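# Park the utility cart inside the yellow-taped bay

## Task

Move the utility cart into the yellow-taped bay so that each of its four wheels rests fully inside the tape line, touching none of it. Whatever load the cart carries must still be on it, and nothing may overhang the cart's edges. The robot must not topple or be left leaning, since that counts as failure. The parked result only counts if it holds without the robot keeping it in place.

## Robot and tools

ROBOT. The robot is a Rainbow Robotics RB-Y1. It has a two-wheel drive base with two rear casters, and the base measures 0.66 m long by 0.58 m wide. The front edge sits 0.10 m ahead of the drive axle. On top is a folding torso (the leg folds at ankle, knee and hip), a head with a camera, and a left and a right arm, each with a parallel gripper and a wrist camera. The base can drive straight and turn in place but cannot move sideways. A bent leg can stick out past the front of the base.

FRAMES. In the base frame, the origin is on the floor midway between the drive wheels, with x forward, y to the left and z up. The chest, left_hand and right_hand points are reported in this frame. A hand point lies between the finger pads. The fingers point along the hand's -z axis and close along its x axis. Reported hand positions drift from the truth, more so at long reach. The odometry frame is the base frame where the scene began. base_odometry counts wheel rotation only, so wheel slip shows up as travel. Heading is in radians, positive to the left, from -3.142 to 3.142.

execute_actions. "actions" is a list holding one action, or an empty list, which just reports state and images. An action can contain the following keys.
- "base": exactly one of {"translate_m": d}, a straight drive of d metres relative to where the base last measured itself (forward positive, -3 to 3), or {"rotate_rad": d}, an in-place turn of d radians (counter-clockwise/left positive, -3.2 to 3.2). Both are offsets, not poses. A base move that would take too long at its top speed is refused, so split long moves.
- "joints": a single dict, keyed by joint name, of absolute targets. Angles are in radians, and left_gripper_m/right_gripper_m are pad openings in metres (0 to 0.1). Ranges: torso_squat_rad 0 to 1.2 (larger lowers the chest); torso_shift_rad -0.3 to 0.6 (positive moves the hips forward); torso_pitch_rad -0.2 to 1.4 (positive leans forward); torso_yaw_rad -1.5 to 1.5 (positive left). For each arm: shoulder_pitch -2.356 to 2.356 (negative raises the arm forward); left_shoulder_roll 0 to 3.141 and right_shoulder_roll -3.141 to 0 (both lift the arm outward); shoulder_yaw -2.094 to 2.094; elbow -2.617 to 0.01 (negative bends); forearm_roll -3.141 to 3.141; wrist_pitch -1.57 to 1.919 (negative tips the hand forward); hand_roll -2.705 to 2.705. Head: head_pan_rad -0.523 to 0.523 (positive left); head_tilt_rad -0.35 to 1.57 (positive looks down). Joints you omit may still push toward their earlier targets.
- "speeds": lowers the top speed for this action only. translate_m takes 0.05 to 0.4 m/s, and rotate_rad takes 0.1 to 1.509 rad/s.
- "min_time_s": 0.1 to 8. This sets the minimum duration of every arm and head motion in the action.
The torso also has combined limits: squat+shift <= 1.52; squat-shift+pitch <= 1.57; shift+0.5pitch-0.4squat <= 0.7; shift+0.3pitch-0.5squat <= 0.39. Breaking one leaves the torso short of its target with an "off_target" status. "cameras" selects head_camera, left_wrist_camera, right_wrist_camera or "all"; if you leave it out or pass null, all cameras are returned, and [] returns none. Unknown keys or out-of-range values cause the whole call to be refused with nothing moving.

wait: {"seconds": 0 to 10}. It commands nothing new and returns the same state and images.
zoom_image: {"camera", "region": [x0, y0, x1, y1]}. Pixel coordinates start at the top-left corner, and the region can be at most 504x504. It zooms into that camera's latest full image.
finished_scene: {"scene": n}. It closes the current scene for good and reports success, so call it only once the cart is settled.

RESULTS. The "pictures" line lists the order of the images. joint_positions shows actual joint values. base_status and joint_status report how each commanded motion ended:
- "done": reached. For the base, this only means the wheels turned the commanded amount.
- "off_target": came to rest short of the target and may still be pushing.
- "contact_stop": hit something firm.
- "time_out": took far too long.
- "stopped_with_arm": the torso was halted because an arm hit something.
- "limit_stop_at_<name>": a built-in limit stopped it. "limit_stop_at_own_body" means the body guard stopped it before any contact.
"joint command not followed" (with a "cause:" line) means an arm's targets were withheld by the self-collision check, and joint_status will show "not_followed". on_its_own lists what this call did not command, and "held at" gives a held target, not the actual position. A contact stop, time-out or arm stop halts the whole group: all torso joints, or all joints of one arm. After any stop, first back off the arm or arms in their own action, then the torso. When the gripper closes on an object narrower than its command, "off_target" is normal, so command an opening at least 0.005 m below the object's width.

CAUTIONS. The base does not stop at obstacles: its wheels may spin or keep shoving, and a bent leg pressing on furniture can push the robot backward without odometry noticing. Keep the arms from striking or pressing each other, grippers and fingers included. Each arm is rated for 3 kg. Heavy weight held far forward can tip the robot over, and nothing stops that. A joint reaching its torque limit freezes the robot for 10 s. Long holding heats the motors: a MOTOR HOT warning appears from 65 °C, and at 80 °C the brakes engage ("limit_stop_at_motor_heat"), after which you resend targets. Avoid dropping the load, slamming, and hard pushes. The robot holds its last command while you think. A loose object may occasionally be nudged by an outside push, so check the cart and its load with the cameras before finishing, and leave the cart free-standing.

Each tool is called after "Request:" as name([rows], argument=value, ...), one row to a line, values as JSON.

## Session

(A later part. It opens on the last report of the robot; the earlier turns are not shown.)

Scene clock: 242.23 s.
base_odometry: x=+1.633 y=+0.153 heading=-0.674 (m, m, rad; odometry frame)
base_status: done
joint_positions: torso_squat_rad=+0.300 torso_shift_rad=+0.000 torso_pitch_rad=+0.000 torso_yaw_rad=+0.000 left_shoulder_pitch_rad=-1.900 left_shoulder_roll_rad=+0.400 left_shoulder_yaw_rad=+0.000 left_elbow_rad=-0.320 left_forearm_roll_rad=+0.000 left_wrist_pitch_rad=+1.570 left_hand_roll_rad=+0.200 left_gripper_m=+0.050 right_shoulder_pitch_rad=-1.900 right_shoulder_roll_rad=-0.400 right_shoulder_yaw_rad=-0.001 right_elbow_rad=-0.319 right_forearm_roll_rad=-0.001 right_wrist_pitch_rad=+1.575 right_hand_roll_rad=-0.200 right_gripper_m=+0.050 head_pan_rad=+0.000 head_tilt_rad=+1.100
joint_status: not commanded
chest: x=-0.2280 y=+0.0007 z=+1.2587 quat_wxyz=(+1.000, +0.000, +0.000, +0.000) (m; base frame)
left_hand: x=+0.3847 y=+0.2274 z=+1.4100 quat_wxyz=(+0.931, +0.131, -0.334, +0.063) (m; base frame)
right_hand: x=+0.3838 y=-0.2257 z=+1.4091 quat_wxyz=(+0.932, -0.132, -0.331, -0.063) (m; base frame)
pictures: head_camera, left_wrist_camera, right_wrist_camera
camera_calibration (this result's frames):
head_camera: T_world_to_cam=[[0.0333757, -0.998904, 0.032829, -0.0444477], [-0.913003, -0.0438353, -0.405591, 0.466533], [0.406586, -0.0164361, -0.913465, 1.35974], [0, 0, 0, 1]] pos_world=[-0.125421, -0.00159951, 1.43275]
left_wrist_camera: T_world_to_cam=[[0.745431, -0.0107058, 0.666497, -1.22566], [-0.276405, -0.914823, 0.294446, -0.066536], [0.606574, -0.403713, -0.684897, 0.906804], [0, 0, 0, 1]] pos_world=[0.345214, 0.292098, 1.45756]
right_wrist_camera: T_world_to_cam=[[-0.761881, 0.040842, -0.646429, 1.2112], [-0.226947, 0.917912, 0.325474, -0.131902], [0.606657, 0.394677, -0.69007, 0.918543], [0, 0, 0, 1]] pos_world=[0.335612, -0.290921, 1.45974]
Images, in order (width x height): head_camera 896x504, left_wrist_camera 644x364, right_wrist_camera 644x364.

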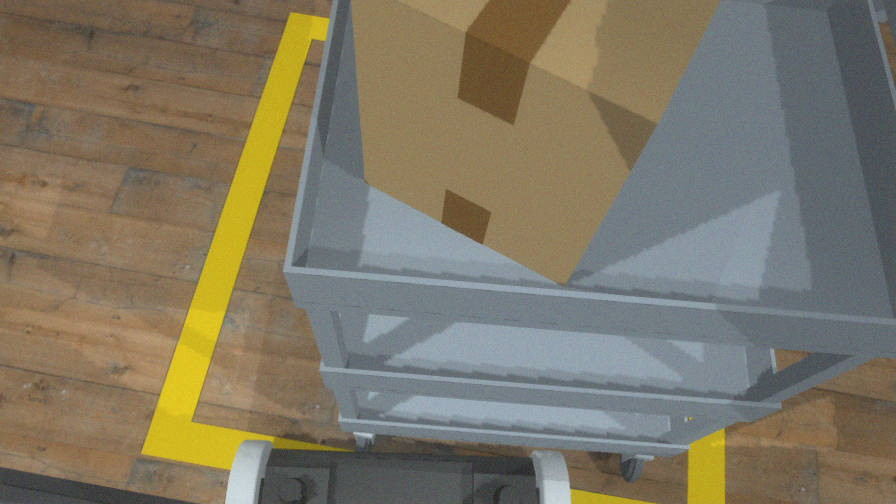

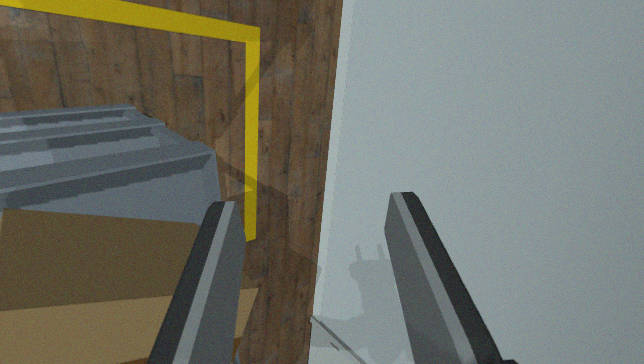

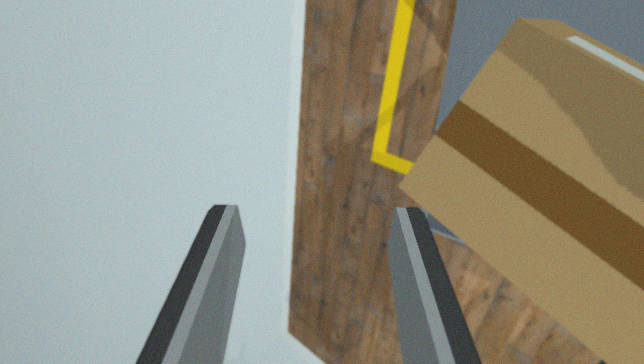

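Request:
execute_actions([
  {"base":{"translate_m":0.2},"speeds":{"translate_m":0.08}},
], cameras=[])

Request:
execute_actions([
  {"base":{"translate_m":-0.8},"speeds":{"translate_m":0.25},"joints":{"head_tilt_rad":0.85}},
], cameras=["head_camera"])

Scene clock: 253.10 s.
base_odometry: x=+1.790 y=+0.029 heading=-0.674 (m, m, rad; odometry frame)
base_status: done
joint_positions: torso_squat_rad=+0.300 torso_shift_rad=+0.000 torso_pitch_rad=+0.000 torso_yaw_rad=+0.000 left_shoulder_pitch_rad=-1.900 left_shoulder_roll_rad=+0.400 left_shoulder_yaw_rad=+0.000 left_elbow_rad=-0.320 left_forearm_roll_rad=+0.000 left_wrist_pitch_rad=+1.570 left_hand_roll_rad=+0.200 left_gripper_m=+0.050 right_shoulder_pitch_rad=-1.900 right_shoulder_roll_rad=-0.400 right_shoulder_yaw_rad=-0.001 right_elbow_rad=-0.319 right_forearm_roll_rad=-0.001 right_wrist_pitch_rad=+1.575 right_hand_roll_rad=-0.200 right_gripper_m=+0.050 head_pan_rad=+0.000 head_tilt_rad=+1.100
joint_status: not commanded
chest: x=-0.2280 y=+0.0007 z=+1.2587 quat_wxyz=(+1.000, +0.000, +0.000, +0.000) (m; base frame)
left_hand: x=+0.3847 y=+0.2274 z=+1.4100 quat_wxyz=(+0.931, +0.131, -0.334, +0.063) (m; base frame)
right_hand: x=+0.3838 y=-0.2257 z=+1.4091 quat_wxyz=(+0.932, -0.132, -0.331, -0.063) (m; base frame)
pictures: none
No camera images: the call's "cameras" was empty. Leave "cameras" out to get every camera's image.

Scene clock: 257.90 s.
base_odometry: x=+1.164 y=+0.528 heading=-0.673 (m, m, rad; odometry frame)
base_status: done
joint_positions: torso_squat_rad=+0.300 torso_shift_rad=+0.000 torso_pitch_rad=+0.000 torso_yaw_rad=+0.000 left_shoulder_pitch_rad=-1.900 left_shoulder_roll_rad=+0.400 left_shoulder_yaw_rad=+0.000 left_elbow_rad=-0.320 left_forearm_roll_rad=+0.000 left_wrist_pitch_rad=+1.570 left_hand_roll_rad=+0.200 left_gripper_m=+0.050 right_shoulder_pitch_rad=-1.900 right_shoulder_roll_rad=-0.400 right_shoulder_yaw_rad=-0.001 right_elbow_rad=-0.319 right_forearm_roll_rad=-0.001 right_wrist_pitch_rad=+1.575 right_hand_roll_rad=-0.200 right_gripper_m=+0.050 head_pan_rad=+0.000 head_tilt_rad=+0.850
joint_status: all done
chest: x=-0.2280 y=+0.0007 z=+1.2587 quat_wxyz=(+1.000, +0.000, +0.000, +0.000) (m; base frame)
left_hand: x=+0.3846 y=+0.2274 z=+1.4101 quat_wxyz=(+0.931, +0.131, -0.334, +0.063) (m; base frame)
right_hand: x=+0.3838 y=-0.2256 z=+1.4092 quat_wxyz=(+0.932, -0.132, -0.331, -0.063) (m; base frame)
pictures: head_camera
camera_calibration (this result's frames):
head_camera: T_world_to_cam=[[0.0244057, -0.998898, 0.0400953, -0.0568947], [-0.784224, -0.0440037, -0.618916, 0.804197], [0.619998, -0.0163386, -0.784433, 1.2155], [0, 0, 0, 1]] pos_world=[-0.121551, -0.00158478, 1.45349]
Images, in order (width x height): head_camera 896x504.

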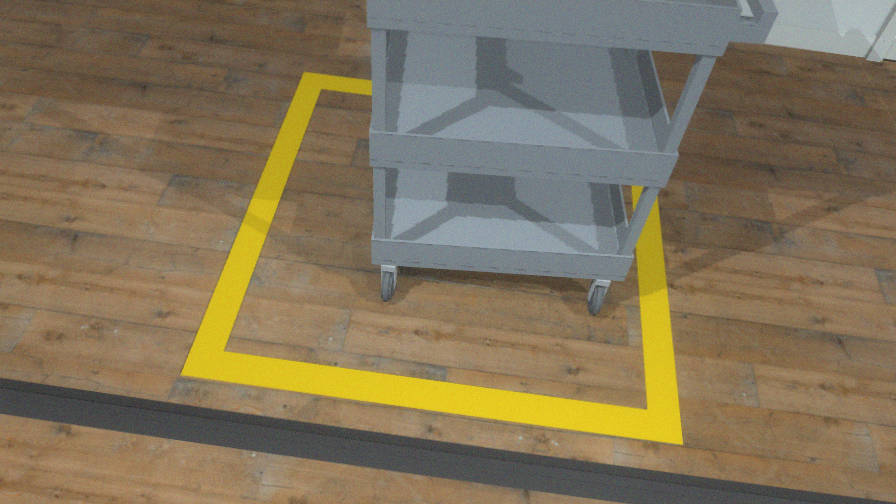

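Request:
finished_scene(scene=2)

The scene is finished: the task was done.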